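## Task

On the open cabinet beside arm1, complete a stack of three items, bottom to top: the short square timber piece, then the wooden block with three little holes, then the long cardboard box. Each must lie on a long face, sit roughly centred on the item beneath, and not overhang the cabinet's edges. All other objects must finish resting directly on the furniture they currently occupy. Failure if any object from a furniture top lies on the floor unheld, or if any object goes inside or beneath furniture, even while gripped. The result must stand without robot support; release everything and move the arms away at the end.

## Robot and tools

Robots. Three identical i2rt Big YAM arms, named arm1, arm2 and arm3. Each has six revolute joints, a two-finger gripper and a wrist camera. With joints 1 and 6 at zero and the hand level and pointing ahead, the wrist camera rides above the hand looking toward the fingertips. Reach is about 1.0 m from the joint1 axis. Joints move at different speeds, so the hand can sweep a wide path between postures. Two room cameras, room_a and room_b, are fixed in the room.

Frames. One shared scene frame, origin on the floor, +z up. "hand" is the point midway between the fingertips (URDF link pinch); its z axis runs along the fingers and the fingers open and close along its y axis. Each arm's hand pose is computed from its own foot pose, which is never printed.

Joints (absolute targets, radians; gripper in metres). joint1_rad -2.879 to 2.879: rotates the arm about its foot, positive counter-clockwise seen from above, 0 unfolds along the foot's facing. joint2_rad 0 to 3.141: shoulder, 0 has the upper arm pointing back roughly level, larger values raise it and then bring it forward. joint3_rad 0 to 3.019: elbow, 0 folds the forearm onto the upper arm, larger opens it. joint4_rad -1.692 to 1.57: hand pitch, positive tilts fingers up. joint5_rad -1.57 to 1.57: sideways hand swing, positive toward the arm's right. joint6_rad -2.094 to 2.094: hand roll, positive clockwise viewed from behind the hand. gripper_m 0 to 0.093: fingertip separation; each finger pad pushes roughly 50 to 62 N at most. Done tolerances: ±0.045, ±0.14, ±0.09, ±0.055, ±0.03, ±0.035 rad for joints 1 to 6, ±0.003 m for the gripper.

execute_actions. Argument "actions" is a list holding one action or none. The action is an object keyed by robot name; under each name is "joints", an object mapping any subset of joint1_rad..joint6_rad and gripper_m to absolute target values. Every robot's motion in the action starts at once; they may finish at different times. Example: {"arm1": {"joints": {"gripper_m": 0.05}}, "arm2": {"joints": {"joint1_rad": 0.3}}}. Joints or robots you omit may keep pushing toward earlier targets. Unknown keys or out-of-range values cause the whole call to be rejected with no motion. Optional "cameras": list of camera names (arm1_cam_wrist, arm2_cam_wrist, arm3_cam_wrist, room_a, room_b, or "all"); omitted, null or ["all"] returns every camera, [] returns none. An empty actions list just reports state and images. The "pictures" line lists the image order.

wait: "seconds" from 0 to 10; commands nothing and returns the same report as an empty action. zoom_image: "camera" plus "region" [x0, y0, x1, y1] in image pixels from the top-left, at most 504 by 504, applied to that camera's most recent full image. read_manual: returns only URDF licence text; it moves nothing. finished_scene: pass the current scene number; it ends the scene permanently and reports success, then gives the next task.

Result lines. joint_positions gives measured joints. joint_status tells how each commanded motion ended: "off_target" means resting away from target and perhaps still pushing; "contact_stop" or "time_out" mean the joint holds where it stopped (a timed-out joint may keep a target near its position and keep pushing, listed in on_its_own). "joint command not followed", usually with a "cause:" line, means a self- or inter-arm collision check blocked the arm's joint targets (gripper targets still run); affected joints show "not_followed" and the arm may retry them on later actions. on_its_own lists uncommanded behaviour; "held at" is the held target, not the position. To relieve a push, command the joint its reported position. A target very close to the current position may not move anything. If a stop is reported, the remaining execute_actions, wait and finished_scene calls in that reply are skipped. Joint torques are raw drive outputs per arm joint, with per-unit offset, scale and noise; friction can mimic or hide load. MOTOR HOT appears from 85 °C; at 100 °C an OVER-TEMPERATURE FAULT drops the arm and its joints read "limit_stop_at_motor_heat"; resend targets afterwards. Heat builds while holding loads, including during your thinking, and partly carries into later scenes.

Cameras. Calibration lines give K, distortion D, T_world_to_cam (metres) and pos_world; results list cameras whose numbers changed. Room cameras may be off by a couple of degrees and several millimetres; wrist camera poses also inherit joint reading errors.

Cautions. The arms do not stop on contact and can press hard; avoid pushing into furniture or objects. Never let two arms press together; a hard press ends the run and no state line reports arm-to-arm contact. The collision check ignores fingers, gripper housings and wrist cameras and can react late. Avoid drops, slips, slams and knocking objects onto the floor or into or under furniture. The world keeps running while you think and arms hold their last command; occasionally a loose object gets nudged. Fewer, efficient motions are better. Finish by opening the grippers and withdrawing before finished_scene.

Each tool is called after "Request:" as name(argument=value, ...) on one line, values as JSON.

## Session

Request:
execute_actions(actions=[])

Scene clock: 0.00 s.
Joint torques (N m, as the arm reports them, + toward a larger angle): no reading
arm1.joint_positions: joint1_rad=+0.491 joint2_rad=+0.267 joint3_rad=+1.680 joint4_rad=-1.556 joint5_rad=-0.241 joint6_rad=-0.200 gripper_m=+0.094
arm1.joint_status: not commanded
arm1.hand: x=-0.1910 y=-1.2183 z=+1.4712 quat_wxyz=(+0.159, +0.698, +0.290, -0.635) (m; scene frame)
arm2.joint_positions: joint1_rad=+0.675 joint2_rad=+0.632 joint3_rad=+1.462 joint4_rad=-1.328 joint5_rad=-0.258 joint6_rad=+0.425 gripper_m=+0.095
arm2.joint_status: not commanded
arm2.hand: x=+0.1273 y=+0.1483 z=+1.5107 quat_wxyz=(-0.401, +0.090, -0.853, -0.323) (m; scene frame)
arm3.joint_positions: joint1_rad=-0.173 joint2_rad=+0.277 joint3_rad=+1.317 joint4_rad=-1.253 joint5_rad=-0.291 joint6_rad=-0.737 gripper_m=+0.095
arm3.joint_status: not commanded
arm3.hand: x=+0.4018 y=+1.1883 z=+1.4187 quat_wxyz=(-0.570, +0.187, -0.756, +0.263) (m; scene frame)
pictures: arm1_cam_wrist, arm2_cam_wrist, arm3_cam_wrist, room_a, room_b
camera_calibration (this result's frames):
arm1_cam_wrist: T_world_to_cam=[[-0.605538, 0.780952, 0.153092, 0.608132], [0.484851, 0.514579, -0.707198, 1.76495], [-0.631065, -0.354009, -0.690242, 0.586458], [0, 0, 0, 1]] pos_world=[-0.117397, -1.17552, 1.55987]
arm2_cam_wrist: T_world_to_cam=[[0.411132, -0.774545, -0.480677, 0.790972], [-0.903267, -0.275112, -0.329277, 0.657546], [0.1228, 0.569556, -0.812728, 1.25471], [0, 0, 0, 1]] pos_world=[0.114667, 0.0789135, 1.61645]
arm3_cam_wrist: T_world_to_cam=[[-0.0180376, -0.790001, 0.61284, 0.0783748], [-0.787622, -0.366341, -0.495426, 1.45948], [0.615895, -0.491622, -0.615614, 1.33461], [0, 0, 0, 1]] pos_world=[0.328955, 1.25271, 1.49664]
Images, in order (width x height): arm1_cam_wrist 896x504, arm2_cam_wrist 896x504, arm3_cam_wrist 896x504, room_a 896x504, room_b 896x504.

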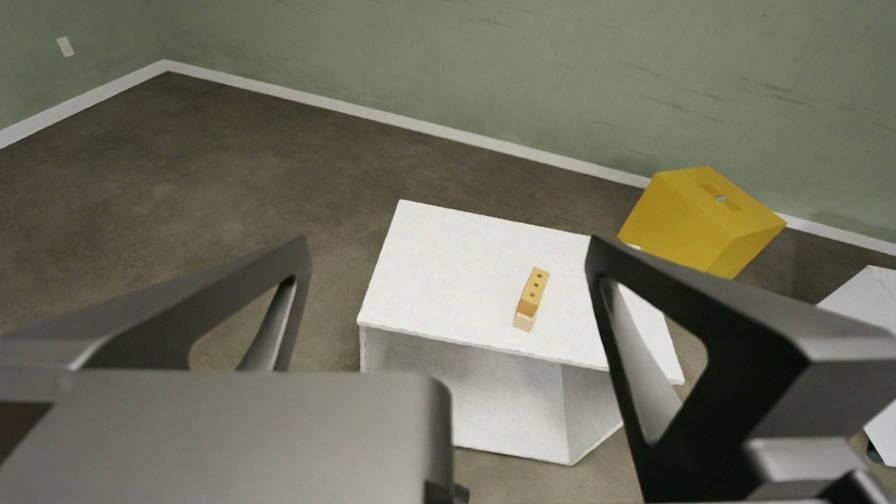

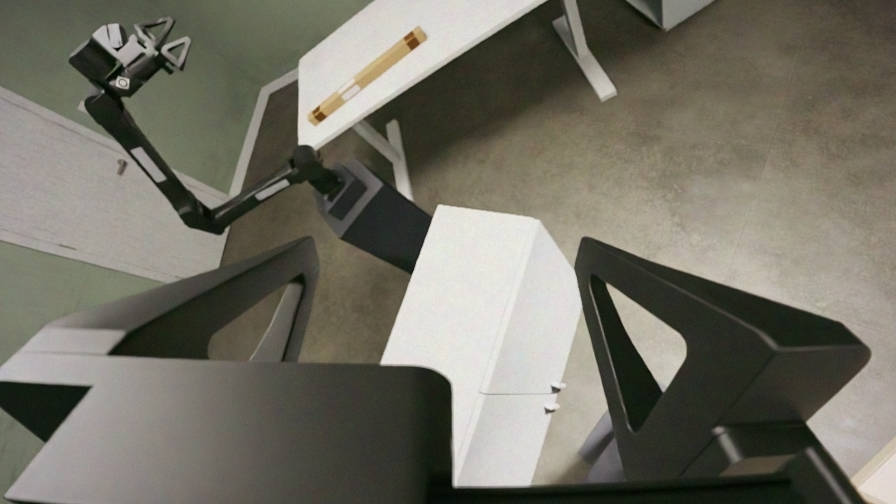

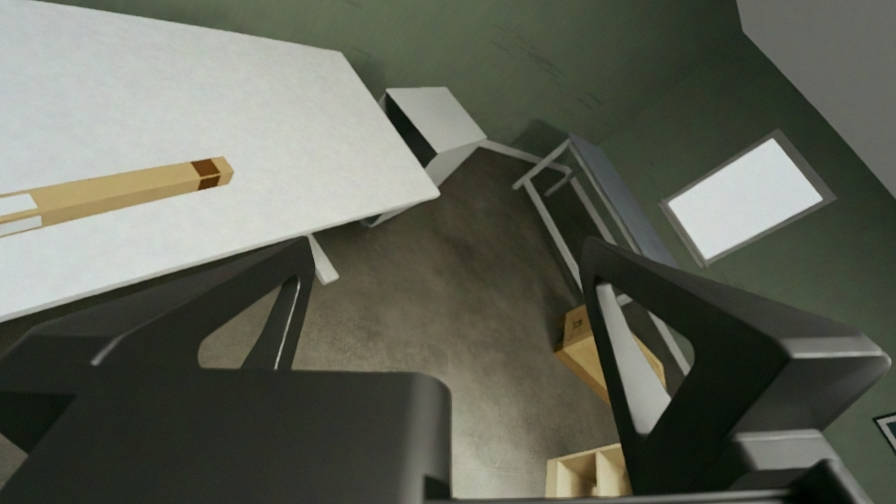

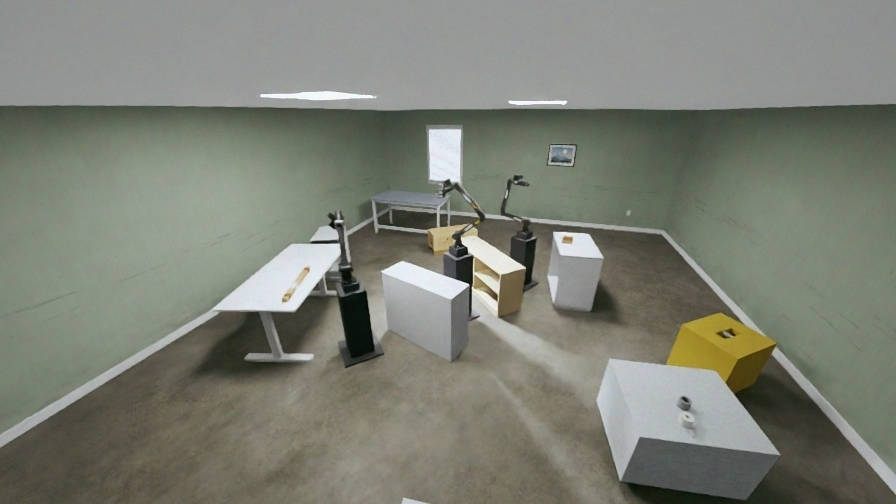

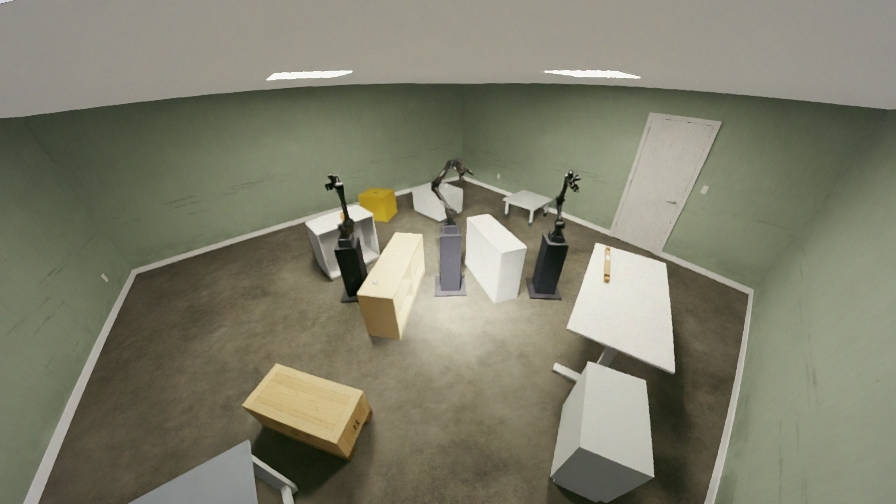

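Request:
zoom_image(camera="arm1_cam_wrist", region=[340, 180, 700, 400])

Request:
zoom_image(camera="room_b", region=[290, 190, 540, 350])

Request:
zoom_image(camera="room_b", region=[540, 220, 700, 340])

Request:
zoom_image(camera="room_a", region=[370, 210, 620, 370])

Request:
zoom_image(camera="arm2_cam_wrist", region=[280, 0, 480, 150])

Region (340, 180, 700, 400) of arm1_cam_wrist's 896x504 image, scaled by 1.400, with more detail than that image has.

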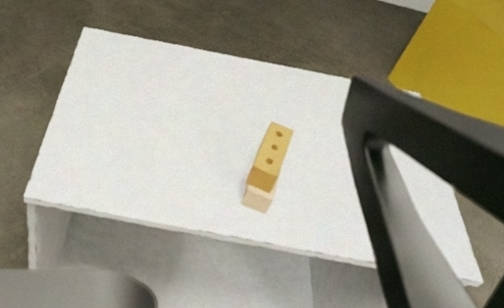

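Region (290, 190, 540, 350) of room_b's 896x504 image, scaled by 2.016, with more detail than that image has; it fills the top 323 rows of this view, and the rest is white.

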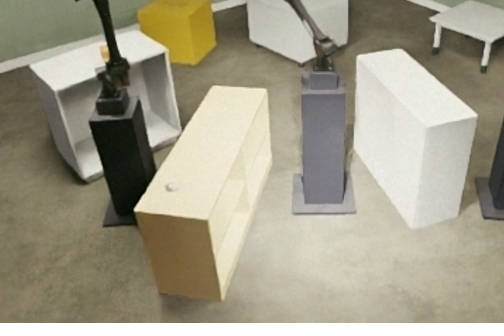

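Region (540, 220, 700, 340) of room_b's 896x504 image, scaled by 3.150, with more detail than that image has; it fills the top 378 rows of this view, and the rest is white.

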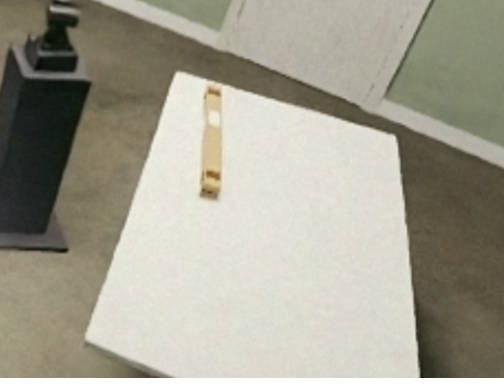

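Region (370, 210, 620, 370) of room_a's 896x504 image, scaled by 2.016, with more detail than that image has; it fills the top 323 rows of this view, and the rest is white.

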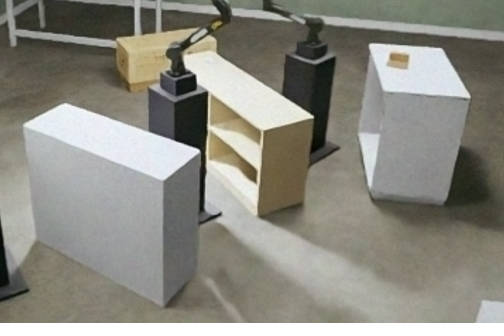

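Region (280, 0, 480, 150) of arm2_cam_wrist's 896x504 image, scaled by 2.520, with more detail than that image has; it fills the top 378 rows of this view, and the rest is white.

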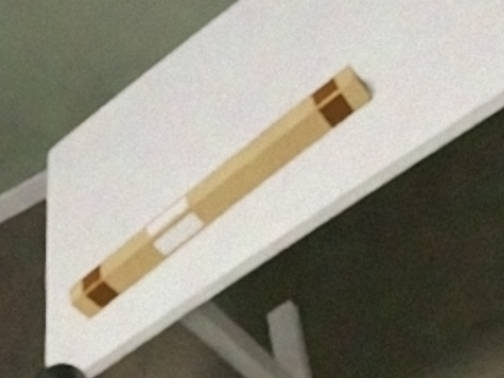

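Request:
execute_actions(actions=[{"arm1":{"joints":{"joint1_rad":0.28,"joint2_rad":1.315,"joint3_rad":1.395,"joint4_rad":-0.98,"joint5_rad":0,"joint6_rad":0}},"arm3":{"joints":{"joint1_rad":0.919,"joint2_rad":1.018,"joint3_rad":1.27,"joint4_rad":-1.14,"joint5_rad":0,"joint6_rad":0}},"arm2":{"joints":{"joint1_rad":1.75,"joint2_rad":1.1,"joint3_rad":1.15,"joint4_rad":-0.95,"joint5_rad":0,"joint6_rad":0}}}], cameras=["arm1_cam_wrist","arm2_cam_wrist","arm3_cam_wrist"])

Scene clock: 24.03 s.
Joint torques (N m, as the arm reports them, + toward a larger angle): arm1=[-0.51 -9.16 11.97  2.31  0.12  0.08] | arm2=[-0.14 -8.09 11.84  1.78  0.02 -0.07] | arm3=[-0.95 -4.8   9.29  2.44  0.18  0.14]
arm1.joint_positions: joint1_rad=+0.284 joint2_rad=+1.317 joint3_rad=+1.376 joint4_rad=-1.004 joint5_rad=-0.003 joint6_rad=-0.008 gripper_m=+0.094
arm1.joint_status: all done
arm1.hand: x=-0.7361 y=-1.2910 z=+1.1634 quat_wxyz=(+0.035, +0.949, +0.091, -0.301) (m; scene frame)
arm2.joint_positions: joint1_rad=+1.749 joint2_rad=+1.105 joint3_rad=+1.122 joint4_rad=-0.963 joint5_rad=+0.000 joint6_rad=+0.010 gripper_m=+0.095
arm2.joint_status: all done
arm2.hand: x=-0.0504 y=+0.4424 z=+1.2431 quat_wxyz=(-0.213, +0.665, -0.681, -0.222) (m; scene frame)
arm3.joint_positions: joint1_rad=+0.920 joint2_rad=+1.017 joint3_rad=+1.261 joint4_rad=-1.154 joint5_rad=+0.000 joint6_rad=-0.013 gripper_m=+0.095
arm3.joint_status: all done
arm3.hand: x=+0.6168 y=+1.4221 z=+1.2246 quat_wxyz=(-0.305, +0.287, -0.903, -0.097) (m; scene frame)
pictures: arm1_cam_wrist, arm2_cam_wrist, arm3_cam_wrist
camera_calibration (this result's frames):
arm1_cam_wrist: T_world_to_cam=[[-0.197525, 0.980282, -0.00555754, 1.12418], [0.980196, 0.197583, 0.0132927, 0.966114], [0.0141287, -0.00282183, -0.999896, 1.2929], [0, 0, 0, 1]] pos_world=[-0.743194, -1.28925, 1.28617]
arm2_cam_wrist: T_world_to_cam=[[0.999585, -0.0194414, -0.0212496, 0.0877444], [-0.019526, -0.999802, -0.00378037, 0.450389], [-0.0211719, 0.00419372, -0.999767, 1.36689], [0, 0, 0, 1]] pos_world=[-0.049974, 0.446273, 1.37014]
arm3_cam_wrist: T_world_to_cam=[[0.577791, -0.816179, 0.00303868, 0.802323], [-0.815772, -0.577613, -0.0296519, 1.36576], [0.0259564, 0.0146537, -0.999556, 1.3117], [0, 0, 0, 1]] pos_world=[0.616526, 1.4245, 1.34918]
Images, in order (width x height): arm1_cam_wrist 896x504, arm2_cam_wrist 896x504, arm3_cam_wrist 896x504.

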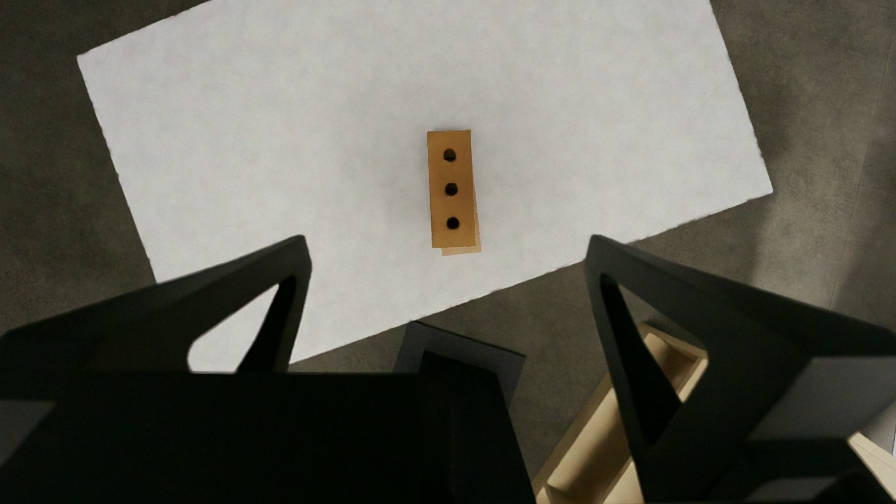

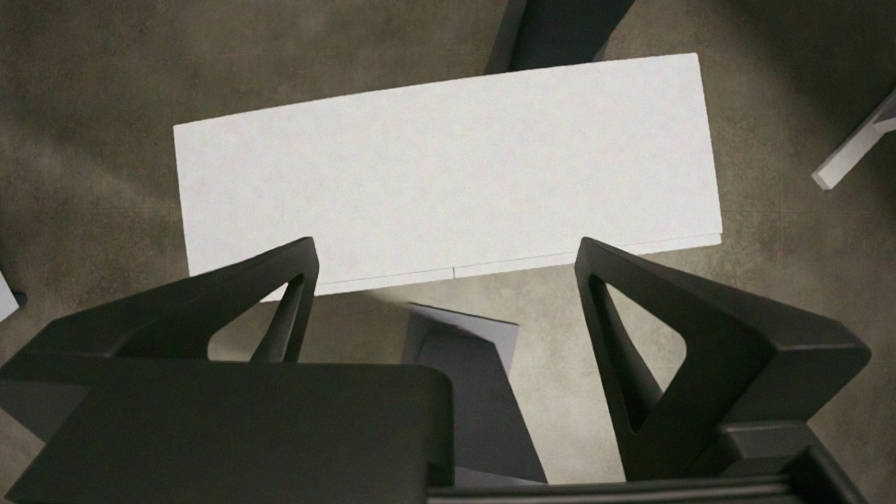

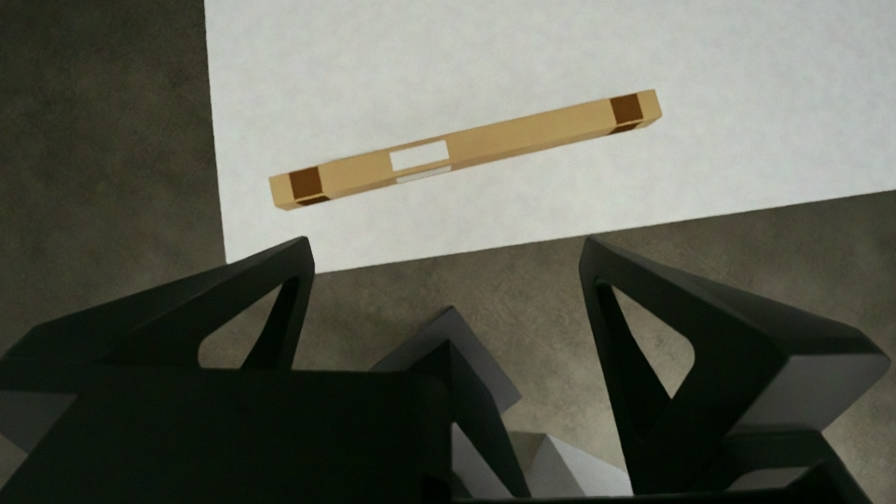

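Request:
zoom_image(camera="arm3_cam_wrist", region=[260, 150, 360, 220])

Request:
zoom_image(camera="arm3_cam_wrist", region=[580, 75, 680, 145])

Request:
zoom_image(camera="arm1_cam_wrist", region=[390, 120, 520, 265])

Region (260, 150, 360, 220) of arm3_cam_wrist's 896x504 image, scaled by 5.040, with more detail than that image has; it fills the top 353 rows of this view, and the rest is white.

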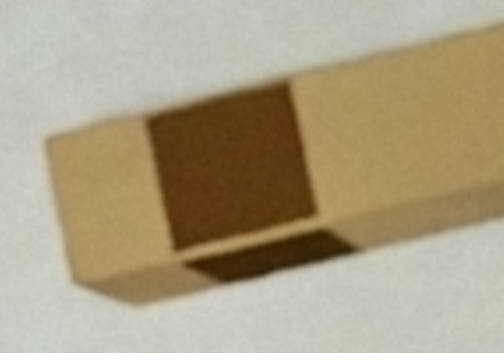

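Region (580, 75, 680, 145) of arm3_cam_wrist's 896x504 image, scaled by 5.040, with more detail than that image has; it fills the top 353 rows of this view, and the rest is white.

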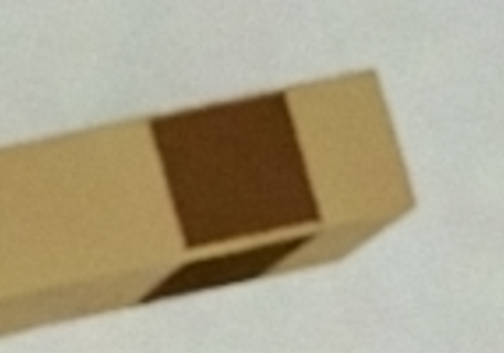

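Region (390, 120, 520, 265) of arm1_cam_wrist's 896x504 image, scaled by 3.476, with more detail than that image has; it fills the left 452 columns of this view, and the rest is white.

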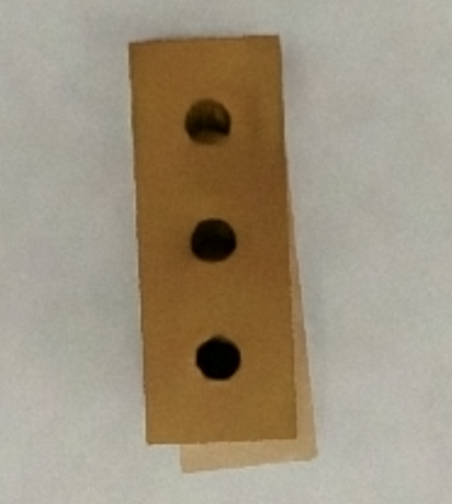

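Request:
zoom_image(camera="arm3_cam_wrist", region=[380, 125, 480, 195])

Region (380, 125, 480, 195) of arm3_cam_wrist's 896x504 image, scaled by 5.040, with more detail than that image has; it fills the top 353 rows of this view, and the rest is white.

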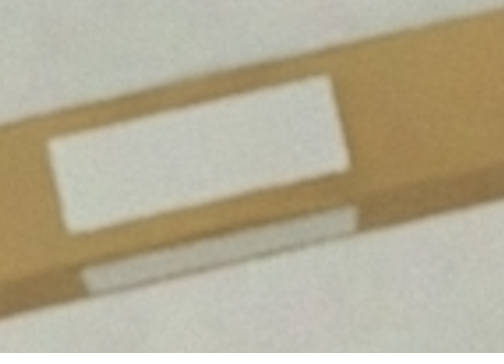

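Request:
execute_actions(actions=[{"arm3":{"joints":{"joint1_rad":0.872,"joint2_rad":2.02,"joint3_rad":1.58,"joint4_rad":-1.085,"joint6_rad":1.293}},"arm2":{"joints":{"joint1_rad":-1.35}}}], cameras=["arm2_cam_wrist","arm3_cam_wrist"])

Scene clock: 44.77 s.
Joint torques (N m, as the arm reports them, + toward a larger angle): arm1=[-0.44 -9.24 11.94  2.28  0.12  0.08] | arm2=[-0.49 -8.44 11.74  1.68 -0.02 -0.05] | arm3=[ -0.83 -20.61   8.26   0.76   0.27   0.13]
arm1.joint_positions: joint1_rad=+0.284 joint2_rad=+1.317 joint3_rad=+1.376 joint4_rad=-1.004 joint5_rad=-0.003 joint6_rad=-0.008 gripper_m=+0.094
arm1.joint_status: not commanded
arm1.hand: x=-0.7361 y=-1.2910 z=+1.1634 quat_wxyz=(+0.035, +0.949, +0.091, -0.301) (m; scene frame)
arm2.joint_positions: joint1_rad=-1.351 joint2_rad=+1.105 joint3_rad=+1.122 joint4_rad=-0.960 joint5_rad=+0.001 joint6_rad=+0.008 gripper_m=+0.095
arm2.joint_status: all done
arm2.hand: x=-0.0417 y=-0.4344 z=+1.2440 quat_wxyz=(-0.218, -0.663, -0.682, +0.219) (m; scene frame)
arm3.joint_positions: joint1_rad=+0.873 joint2_rad=+2.020 joint3_rad=+1.566 joint4_rad=-1.091 joint5_rad=+0.000 joint6_rad=+1.281 gripper_m=+0.095
arm3.joint_status: all done
arm3.hand: x=+0.7885 y=+1.5105 z=+0.8652 quat_wxyz=(-0.002, -0.353, -0.936, -0.009) (m; scene frame)
pictures: arm2_cam_wrist, arm3_cam_wrist
camera_calibration (this result's frames):
arm2_cam_wrist: T_world_to_cam=[[-0.999719, -0.0228021, 0.00647389, -0.0573773], [-0.0228547, 0.999705, -0.00817139, 0.447858], [-0.00628565, -0.00831706, -0.999946, 1.36709], [0, 0, 0, 1]] pos_world=[-0.0385325, -0.437664, 1.37105]
arm3_cam_wrist: T_world_to_cam=[[-0.658919, -0.752039, -0.0162204, 1.6713], [-0.616507, 0.527563, 0.584463, -0.811623], [-0.430981, 0.395113, -0.811259, 0.569386], [0, 0, 0, 1]] pos_world=[0.846275, 1.46009, 0.963392]
Images, in order (width x height): arm2_cam_wrist 896x504, arm3_cam_wrist 896x504.

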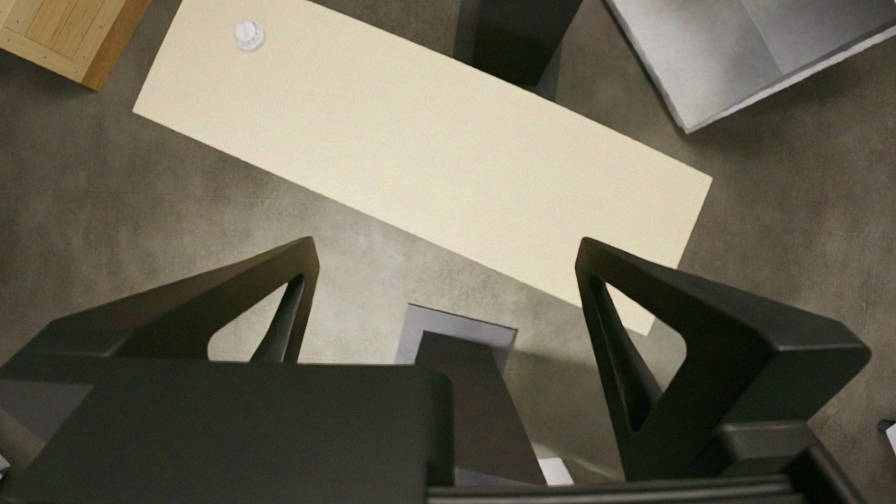

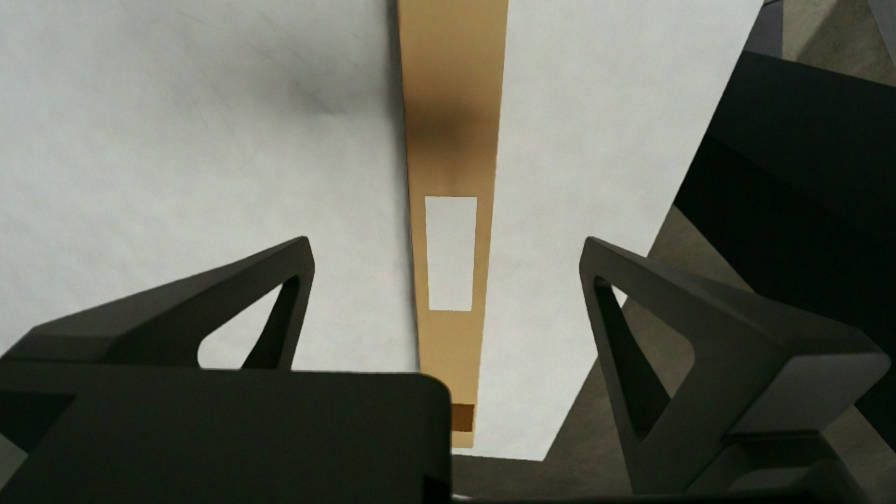

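Request:
execute_actions(actions=[{"arm3":{"joints":{"joint1_rad":0.848,"joint2_rad":2.185,"joint3_rad":1.537,"joint4_rad":-0.90,"joint6_rad":1.25}},"arm2":{"joints":{"joint1_rad":0.3,"joint2_rad":0.8,"joint3_rad":1.1,"joint4_rad":-1.5,"joint6_rad":1.29}}}], cameras=["arm3_cam_wrist"])

Scene clock: 55.53 s.
Joint torques (N m, as the arm reports them, + toward a larger angle): arm1=[-0.53 -9.29 11.94  2.28  0.12  0.07] | arm2=[ 0.   -2.34  9.39  0.47  0.12  0.1 ] | arm3=[ -0.8  -22.15   6.95   1.15   0.27  -0.14]
arm1.joint_positions: joint1_rad=+0.284 joint2_rad=+1.317 joint3_rad=+1.376 joint4_rad=-1.004 joint5_rad=-0.003 joint6_rad=-0.008 gripper_m=+0.094
arm1.joint_status: not commanded
arm1.hand: x=-0.7361 y=-1.2910 z=+1.1634 quat_wxyz=(+0.035, +0.949, +0.091, -0.301) (m; scene frame)
arm2.joint_positions: joint1_rad=+0.296 joint2_rad=+0.794 joint3_rad=+1.095 joint4_rad=-1.489 joint5_rad=+0.000 joint6_rad=+1.279 gripper_m=+0.095
arm2.joint_status: all done
arm2.hand: x=+0.2051 y=+0.0319 z=+1.2671 quat_wxyz=(-0.141, -0.544, -0.819, -0.118) (m; scene frame)
arm3.joint_positions: joint1_rad=+0.849 joint2_rad=+2.190 joint3_rad=+1.529 joint4_rad=-0.916 joint5_rad=+0.000 joint6_rad=+1.262 gripper_m=+0.095
arm3.joint_status: all done
arm3.hand: x=+0.7947 y=+1.4981 z=+0.7553 quat_wxyz=(+0.007, -0.355, -0.935, +0.004) (m; scene frame)
pictures: arm3_cam_wrist
camera_calibration (this result's frames):
arm3_cam_wrist: T_world_to_cam=[[-0.663067, -0.74842, 0.0144806, 1.63898], [-0.597526, 0.540835, 0.591996, -0.777687], [-0.450894, 0.383881, -0.805811, 0.516343], [0, 0, 0, 1]] pos_world=[0.854878, 1.44903, 0.852729]
Images, in order (width x height): arm3_cam_wrist 896x504.

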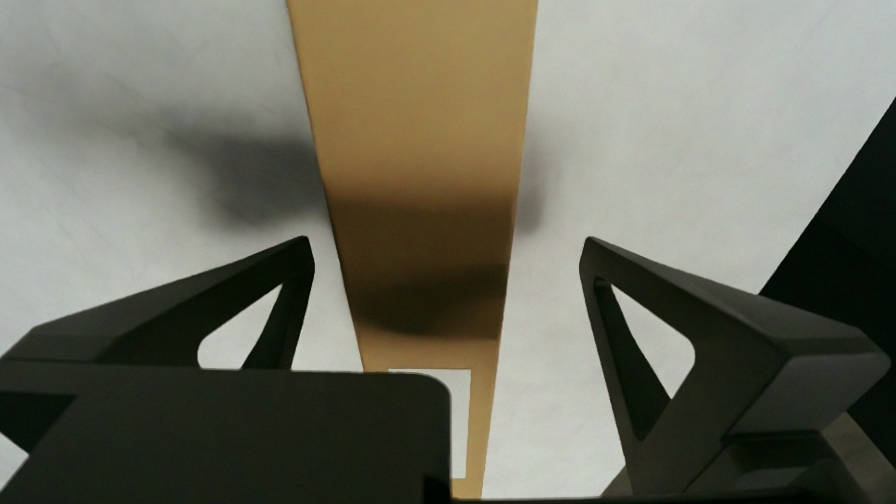

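Request:
execute_actions(actions=[{"arm3":{"joints":{"gripper_m":0.025}}}], cameras=[])

Request:
execute_actions(actions=[{"arm3":{"joints":{"joint2_rad":1.9,"joint3_rad":1.60,"joint4_rad":-1.25}}}], cameras=["arm3_cam_wrist","room_b"])

Scene clock: 58.10 s.
Joint torques (N m, as the arm reports them, + toward a larger angle): arm1=[-0.45 -9.19 11.96  2.32  0.12  0.07] | arm2=[ 0.01 -2.35  9.4   0.47  0.12  0.12] | arm3=[ -0.81 -22.17   6.95   1.08   0.26  -0.13]
arm1.joint_positions: joint1_rad=+0.284 joint2_rad=+1.317 joint3_rad=+1.376 joint4_rad=-1.004 joint5_rad=-0.003 joint6_rad=-0.008 gripper_m=+0.094
arm1.joint_status: not commanded
arm1.hand: x=-0.7361 y=-1.2910 z=+1.1634 quat_wxyz=(+0.035, +0.949, +0.091, -0.301) (m; scene frame)
arm2.joint_positions: joint1_rad=+0.296 joint2_rad=+0.794 joint3_rad=+1.095 joint4_rad=-1.489 joint5_rad=+0.000 joint6_rad=+1.280 gripper_m=+0.095
arm2.joint_status: not commanded
arm2.hand: x=+0.2051 y=+0.0319 z=+1.2671 quat_wxyz=(-0.141, -0.544, -0.819, -0.118) (m; scene frame)
arm3.joint_positions: joint1_rad=+0.849 joint2_rad=+2.190 joint3_rad=+1.529 joint4_rad=-0.914 joint5_rad=+0.000 joint6_rad=+1.261 gripper_m=+0.049
arm3.joint_status: gripper_m off_target (ended at +0.049, target +0.025)
arm3.hand: x=+0.7950 y=+1.4983 z=+0.7553 quat_wxyz=(+0.007, -0.355, -0.935, +0.003) (m; scene frame)
pictures: none
No camera images: the call's "cameras" was empty. Leave "cameras" out to get every camera's image.

Scene clock: 59.47 s.
Joint torques (N m, as the arm reports them, + toward a larger angle): arm1=[-0.51 -9.34 11.95  2.29  0.12  0.07] | arm2=[ 0.02 -2.36  9.39  0.47  0.12  0.11] | arm3=[ -0.83 -19.74   9.08  -0.19   0.27  -0.13]
arm1.joint_positions: joint1_rad=+0.284 joint2_rad=+1.317 joint3_rad=+1.376 joint4_rad=-1.004 joint5_rad=-0.003 joint6_rad=-0.008 gripper_m=+0.094
arm1.joint_status: not commanded
arm1.hand: x=-0.7361 y=-1.2910 z=+1.1634 quat_wxyz=(+0.035, +0.949, +0.091, -0.301) (m; scene frame)
arm2.joint_positions: joint1_rad=+0.296 joint2_rad=+0.794 joint3_rad=+1.095 joint4_rad=-1.489 joint5_rad=+0.000 joint6_rad=+1.280 gripper_m=+0.095
arm2.joint_status: not commanded
arm2.hand: x=+0.2051 y=+0.0319 z=+1.2671 quat_wxyz=(-0.141, -0.544, -0.819, -0.118) (m; scene frame)
arm3.joint_positions: joint1_rad=+0.849 joint2_rad=+1.901 joint3_rad=+1.580 joint4_rad=-1.235 joint5_rad=+0.000 joint6_rad=+1.261 gripper_m=+0.049
arm3.joint_status: all done
arm3.hand: x=+0.7777 y=+1.4866 z=+0.9372 quat_wxyz=(+0.001, -0.355, -0.935, -0.005) (m; scene frame)
pictures: arm3_cam_wrist, room_b
camera_calibration (this result's frames):
arm3_cam_wrist: T_world_to_cam=[[-0.662398, -0.749132, -0.00550133, 1.63567], [-0.608705, 0.53392, 0.586863, -0.865499], [-0.436701, 0.392085, -0.809668, 0.640014], [0, 0, 0, 1]] pos_world=[0.836128, 1.4365, 1.03513]
Images, in order (width x height): arm3_cam_wrist 896x504, room_b 896x504.

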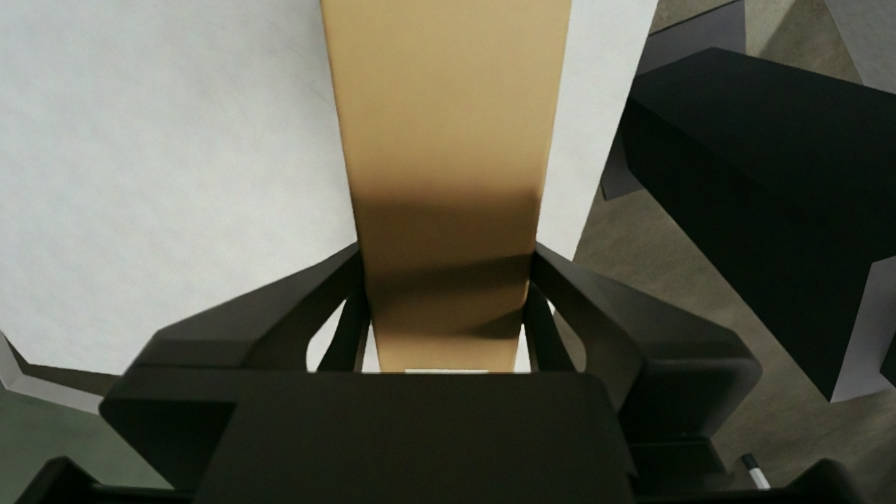

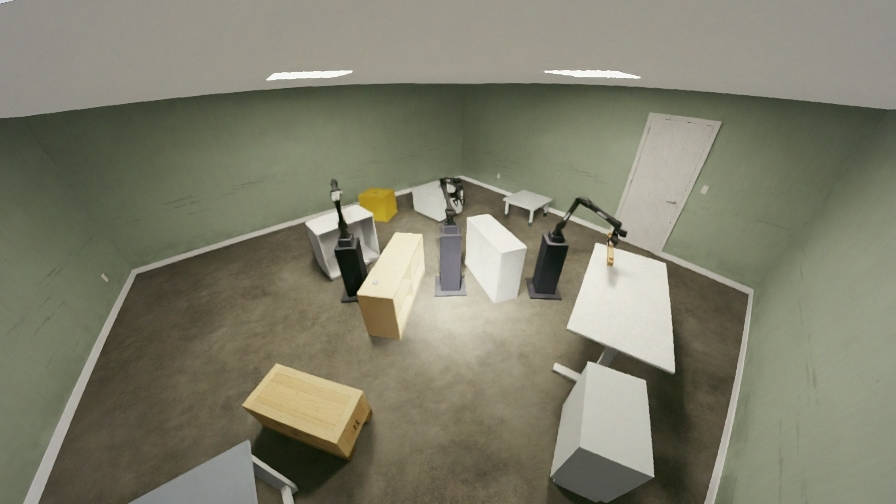

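Request:
execute_actions(actions=[{"arm3":{"joints":{"joint1_rad":-1.683,"joint2_rad":2.28,"joint3_rad":2.09,"joint4_rad":-1.37,"joint6_rad":1.007}}}], cameras=["arm3_cam_wrist","room_b"])

Scene clock: 66.23 s.
Joint torques (N m, as the arm reports them, + toward a larger angle): arm1=[-0.43 -9.32 11.96  2.28  0.12  0.07] | arm2=[ 0.02 -2.36  9.39  0.48  0.12  0.11] | arm3=[ -1.81 -26.69   9.8   -0.22   0.23  -0.13]
arm1.joint_positions: joint1_rad=+0.284 joint2_rad=+1.317 joint3_rad=+1.376 joint4_rad=-1.004 joint5_rad=-0.003 joint6_rad=-0.008 gripper_m=+0.094
arm1.joint_status: not commanded
arm1.hand: x=-0.7361 y=-1.2910 z=+1.1634 quat_wxyz=(+0.035, +0.949, +0.091, -0.301) (m; scene frame)
arm2.joint_positions: joint1_rad=+0.296 joint2_rad=+0.794 joint3_rad=+1.095 joint4_rad=-1.489 joint5_rad=+0.000 joint6_rad=+1.280 gripper_m=+0.095
arm2.joint_status: not commanded
arm2.hand: x=+0.2051 y=+0.0319 z=+1.2671 quat_wxyz=(-0.141, -0.544, -0.819, -0.118) (m; scene frame)
arm3.joint_positions: joint1_rad=-1.678 joint2_rad=+2.296 joint3_rad=+2.063 joint4_rad=-1.356 joint5_rad=+0.001 joint6_rad=+1.018 gripper_m=+0.049
arm3.joint_status: all done
arm3.hand: x=-0.0002 y=+0.5635 z=+0.8782 quat_wxyz=(+0.010, -0.998, -0.066, +0.001) (m; scene frame)
pictures: arm3_cam_wrist, room_b
camera_calibration (this result's frames):
arm3_cam_wrist: T_world_to_cam=[[-0.133568, 0.990802, 0.0216991, -0.575702], [0.807761, 0.0961548, 0.581615, -0.559956], [0.574179, 0.0952128, -0.813174, 0.785137], [0, 0, 0, 1]] pos_world=[-0.0753943, 0.549494, 0.976625]
Images, in order (width x height): arm3_cam_wrist 896x504, room_b 896x504.

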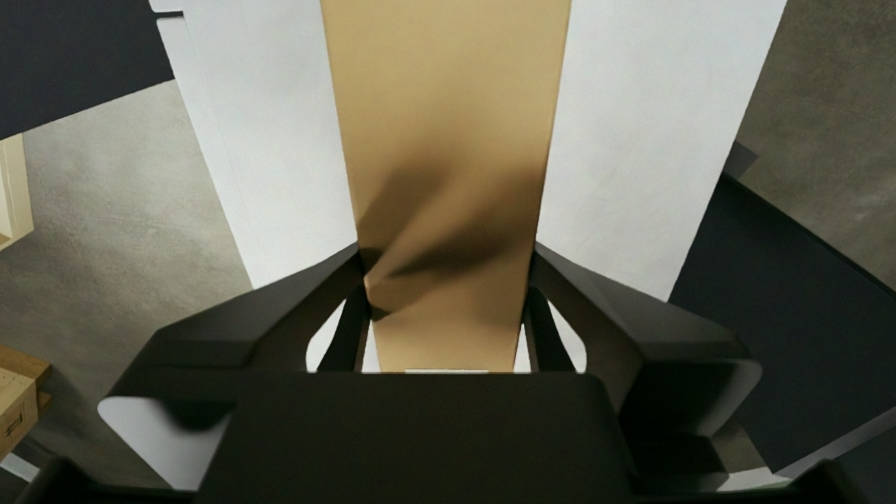

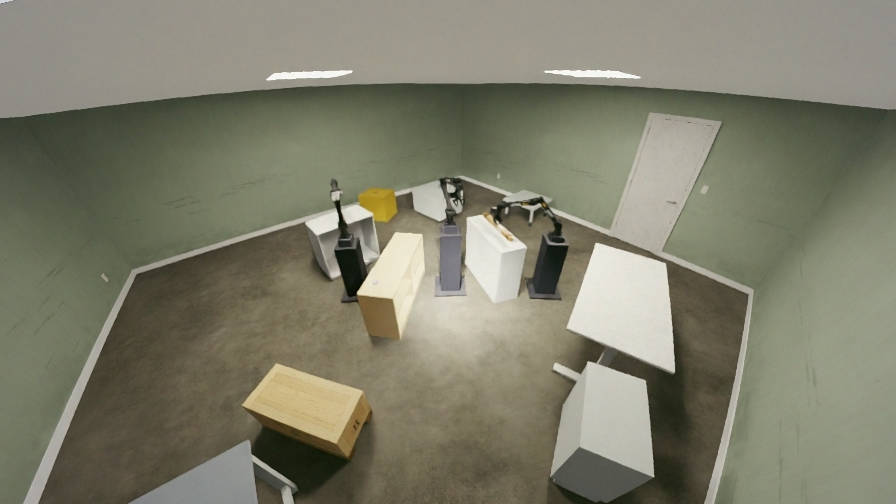

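Request:
execute_actions(actions=[{"arm3":{"joints":{"joint3_rad":1.866,"joint4_rad":-1.12}}}], cameras=["arm3_cam_wrist","room_b","room_a"])

Request:
zoom_image(camera="room_a", region=[370, 225, 490, 315])

Scene clock: 71.33 s.
Joint torques (N m, as the arm reports them, + toward a larger angle): arm1=[-0.53 -9.18 11.95  2.3   0.13  0.08] | arm2=[ 0.   -2.37  9.38  0.47  0.12  0.11] | arm3=[ -1.6  -24.48   7.54   1.26   0.23  -0.13]
arm1.joint_positions: joint1_rad=+0.284 joint2_rad=+1.317 joint3_rad=+1.376 joint4_rad=-1.004 joint5_rad=-0.003 joint6_rad=-0.008 gripper_m=+0.094
arm1.joint_status: not commanded
arm1.hand: x=-0.7361 y=-1.2910 z=+1.1634 quat_wxyz=(+0.035, +0.949, +0.091, -0.301) (m; scene frame)
arm2.joint_positions: joint1_rad=+0.296 joint2_rad=+0.794 joint3_rad=+1.095 joint4_rad=-1.489 joint5_rad=+0.000 joint6_rad=+1.280 gripper_m=+0.095
arm2.joint_status: not commanded
arm2.hand: x=+0.2051 y=+0.0319 z=+1.2671 quat_wxyz=(-0.141, -0.544, -0.819, -0.118) (m; scene frame)
arm3.joint_positions: joint1_rad=-1.678 joint2_rad=+2.283 joint3_rad=+1.865 joint4_rad=-1.136 joint5_rad=+0.001 joint6_rad=+1.018 gripper_m=+0.049
arm3.joint_status: all done
arm3.hand: x=+0.0061 y=+0.5792 z=+0.8152 quat_wxyz=(-0.006, -0.998, -0.066, +0.010) (m; scene frame)
pictures: arm3_cam_wrist, room_a, room_b
camera_calibration (this result's frames):
arm3_cam_wrist: T_world_to_cam=[[-0.133835, 0.99097, -0.008132, -0.564824], [0.815949, 0.114847, 0.566602, -0.528538], [0.562419, 0.0691958, -0.823952, 0.752709], [0, 0, 0, 1]] pos_world=[-0.0676715, 0.56834, 0.915073]
Images, in order (width x height): arm3_cam_wrist 896x504, room_a 896x504, room_b 896x504.

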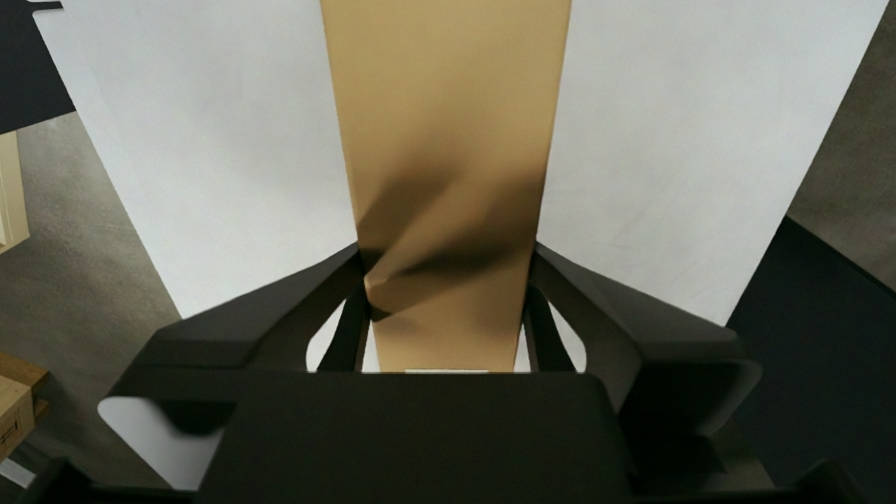

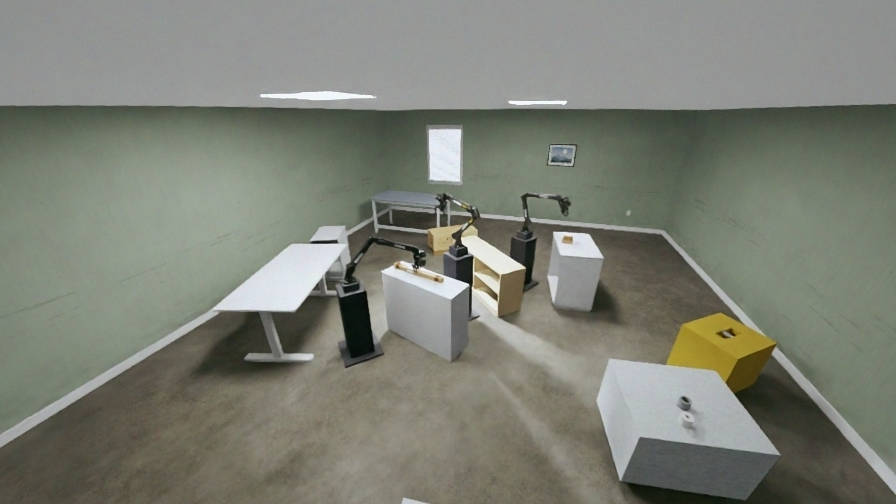

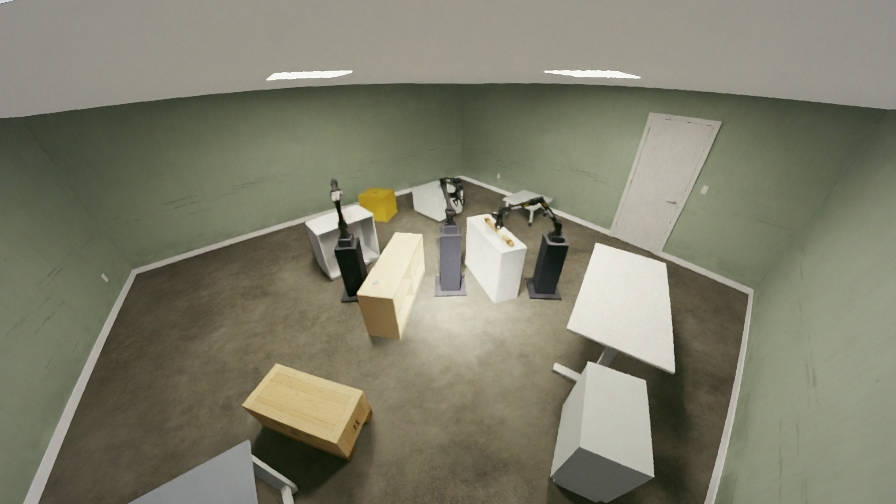

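Region (370, 225, 490, 315) of room_a's 896x504 image, scaled by 4.200, with more detail than that image has; it fills the top 378 rows of this view, and the rest is white.

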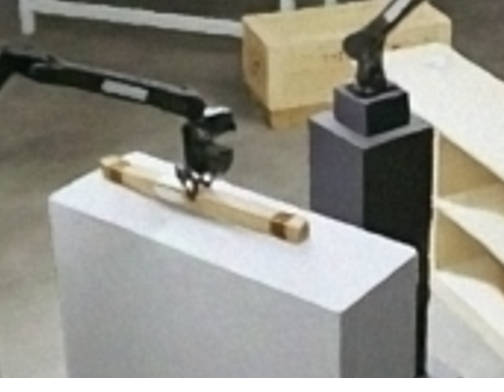

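Request:
execute_actions(actions=[])

Scene clock: 77.67 s.
Joint torques (N m, as the arm reports them, + toward a larger angle): arm1=[-0.46 -9.16 11.95  2.31  0.11  0.08] | arm2=[ 0.   -2.36  9.38  0.48  0.12  0.11] | arm3=[ -1.59 -24.71   7.52   1.25   0.23  -0.13]
arm1.joint_positions: joint1_rad=+0.284 joint2_rad=+1.317 joint3_rad=+1.376 joint4_rad=-1.004 joint5_rad=-0.003 joint6_rad=-0.008 gripper_m=+0.094
arm1.joint_status: not commanded
arm1.hand: x=-0.7361 y=-1.2910 z=+1.1634 quat_wxyz=(+0.035, +0.949, +0.091, -0.301) (m; scene frame)
arm2.joint_positions: joint1_rad=+0.296 joint2_rad=+0.794 joint3_rad=+1.095 joint4_rad=-1.489 joint5_rad=+0.000 joint6_rad=+1.280 gripper_m=+0.095
arm2.joint_status: not commanded
arm2.hand: x=+0.2051 y=+0.0319 z=+1.2671 quat_wxyz=(-0.141, -0.544, -0.819, -0.118) (m; scene frame)
arm3.joint_positions: joint1_rad=-1.678 joint2_rad=+2.283 joint3_rad=+1.865 joint4_rad=-1.136 joint5_rad=+0.001 joint6_rad=+1.018 gripper_m=+0.049
arm3.joint_status: all done
arm3.hand: x=+0.0061 y=+0.5792 z=+0.8152 quat_wxyz=(-0.006, -0.998, -0.066, +0.010) (m; scene frame)
pictures: arm1_cam_wrist, arm2_cam_wrist, arm3_cam_wrist, room_a, room_b
camera_calibration (this result's frames):
arm1_cam_wrist: T_world_to_cam=[[-0.197525, 0.980282, -0.00555754, 1.12418], [0.980196, 0.197583, 0.0132927, 0.966114], [0.0141287, -0.00282183, -0.999896, 1.2929], [0, 0, 0, 1]] pos_world=[-0.743194, -1.28925, 1.28617]
arm2_cam_wrist: T_world_to_cam=[[-0.858011, -0.377868, -0.347899, 0.631206], [-0.507316, 0.729352, 0.458995, -0.496464], [0.0803012, 0.570317, -0.81749, 1.12816], [0, 0, 0, 1]] pos_world=[0.199125, -0.0427986, 1.36973]
arm3_cam_wrist: T_world_to_cam=[[-0.133835, 0.99097, -0.008132, -0.564824], [0.815949, 0.114847, 0.566602, -0.528538], [0.562419, 0.0691958, -0.823952, 0.752709], [0, 0, 0, 1]] pos_world=[-0.0676715, 0.56834, 0.915073]
Images, in order (width x height): arm1_cam_wrist 896x504, arm2_cam_wrist 896x504, arm3_cam_wrist 896x504, room_a 896x504, room_b 896x504.

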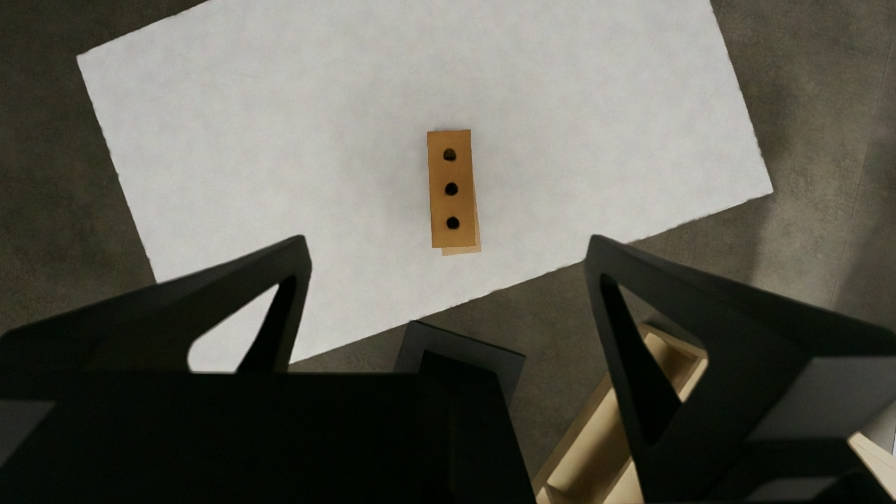

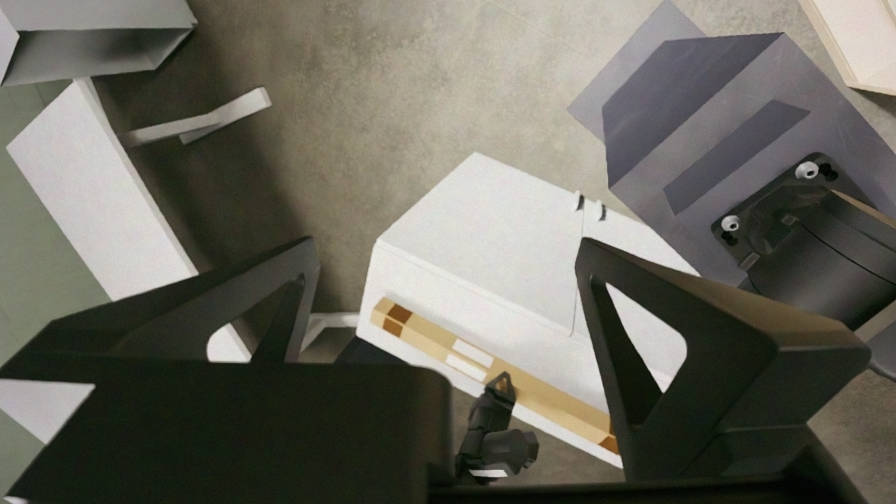

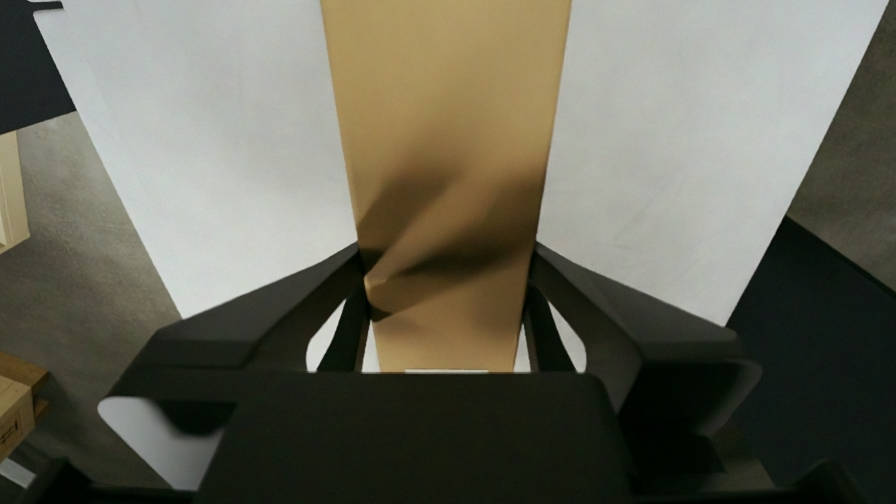

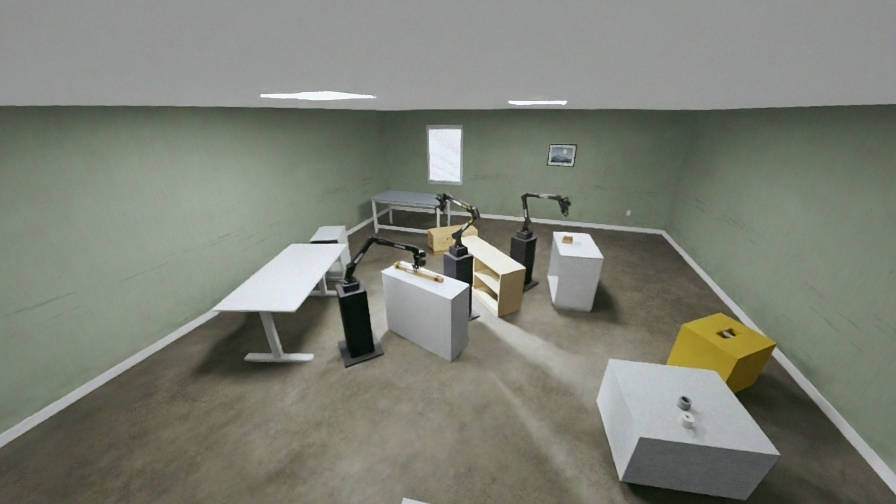

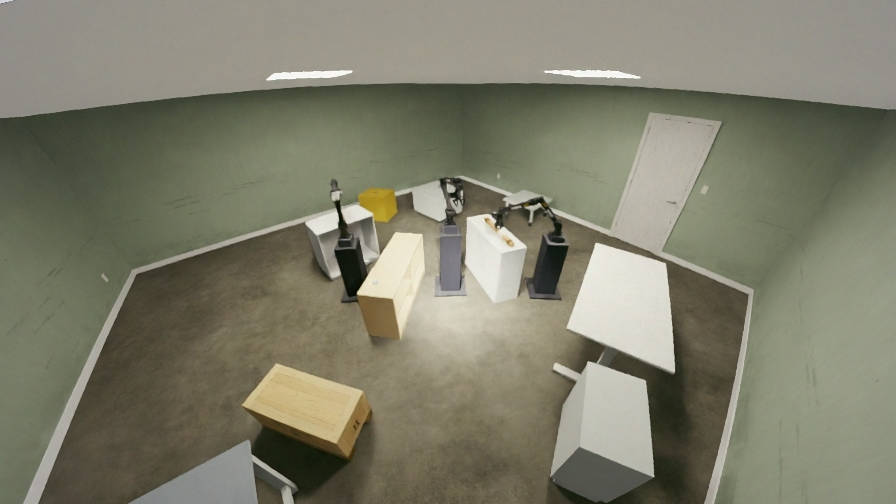

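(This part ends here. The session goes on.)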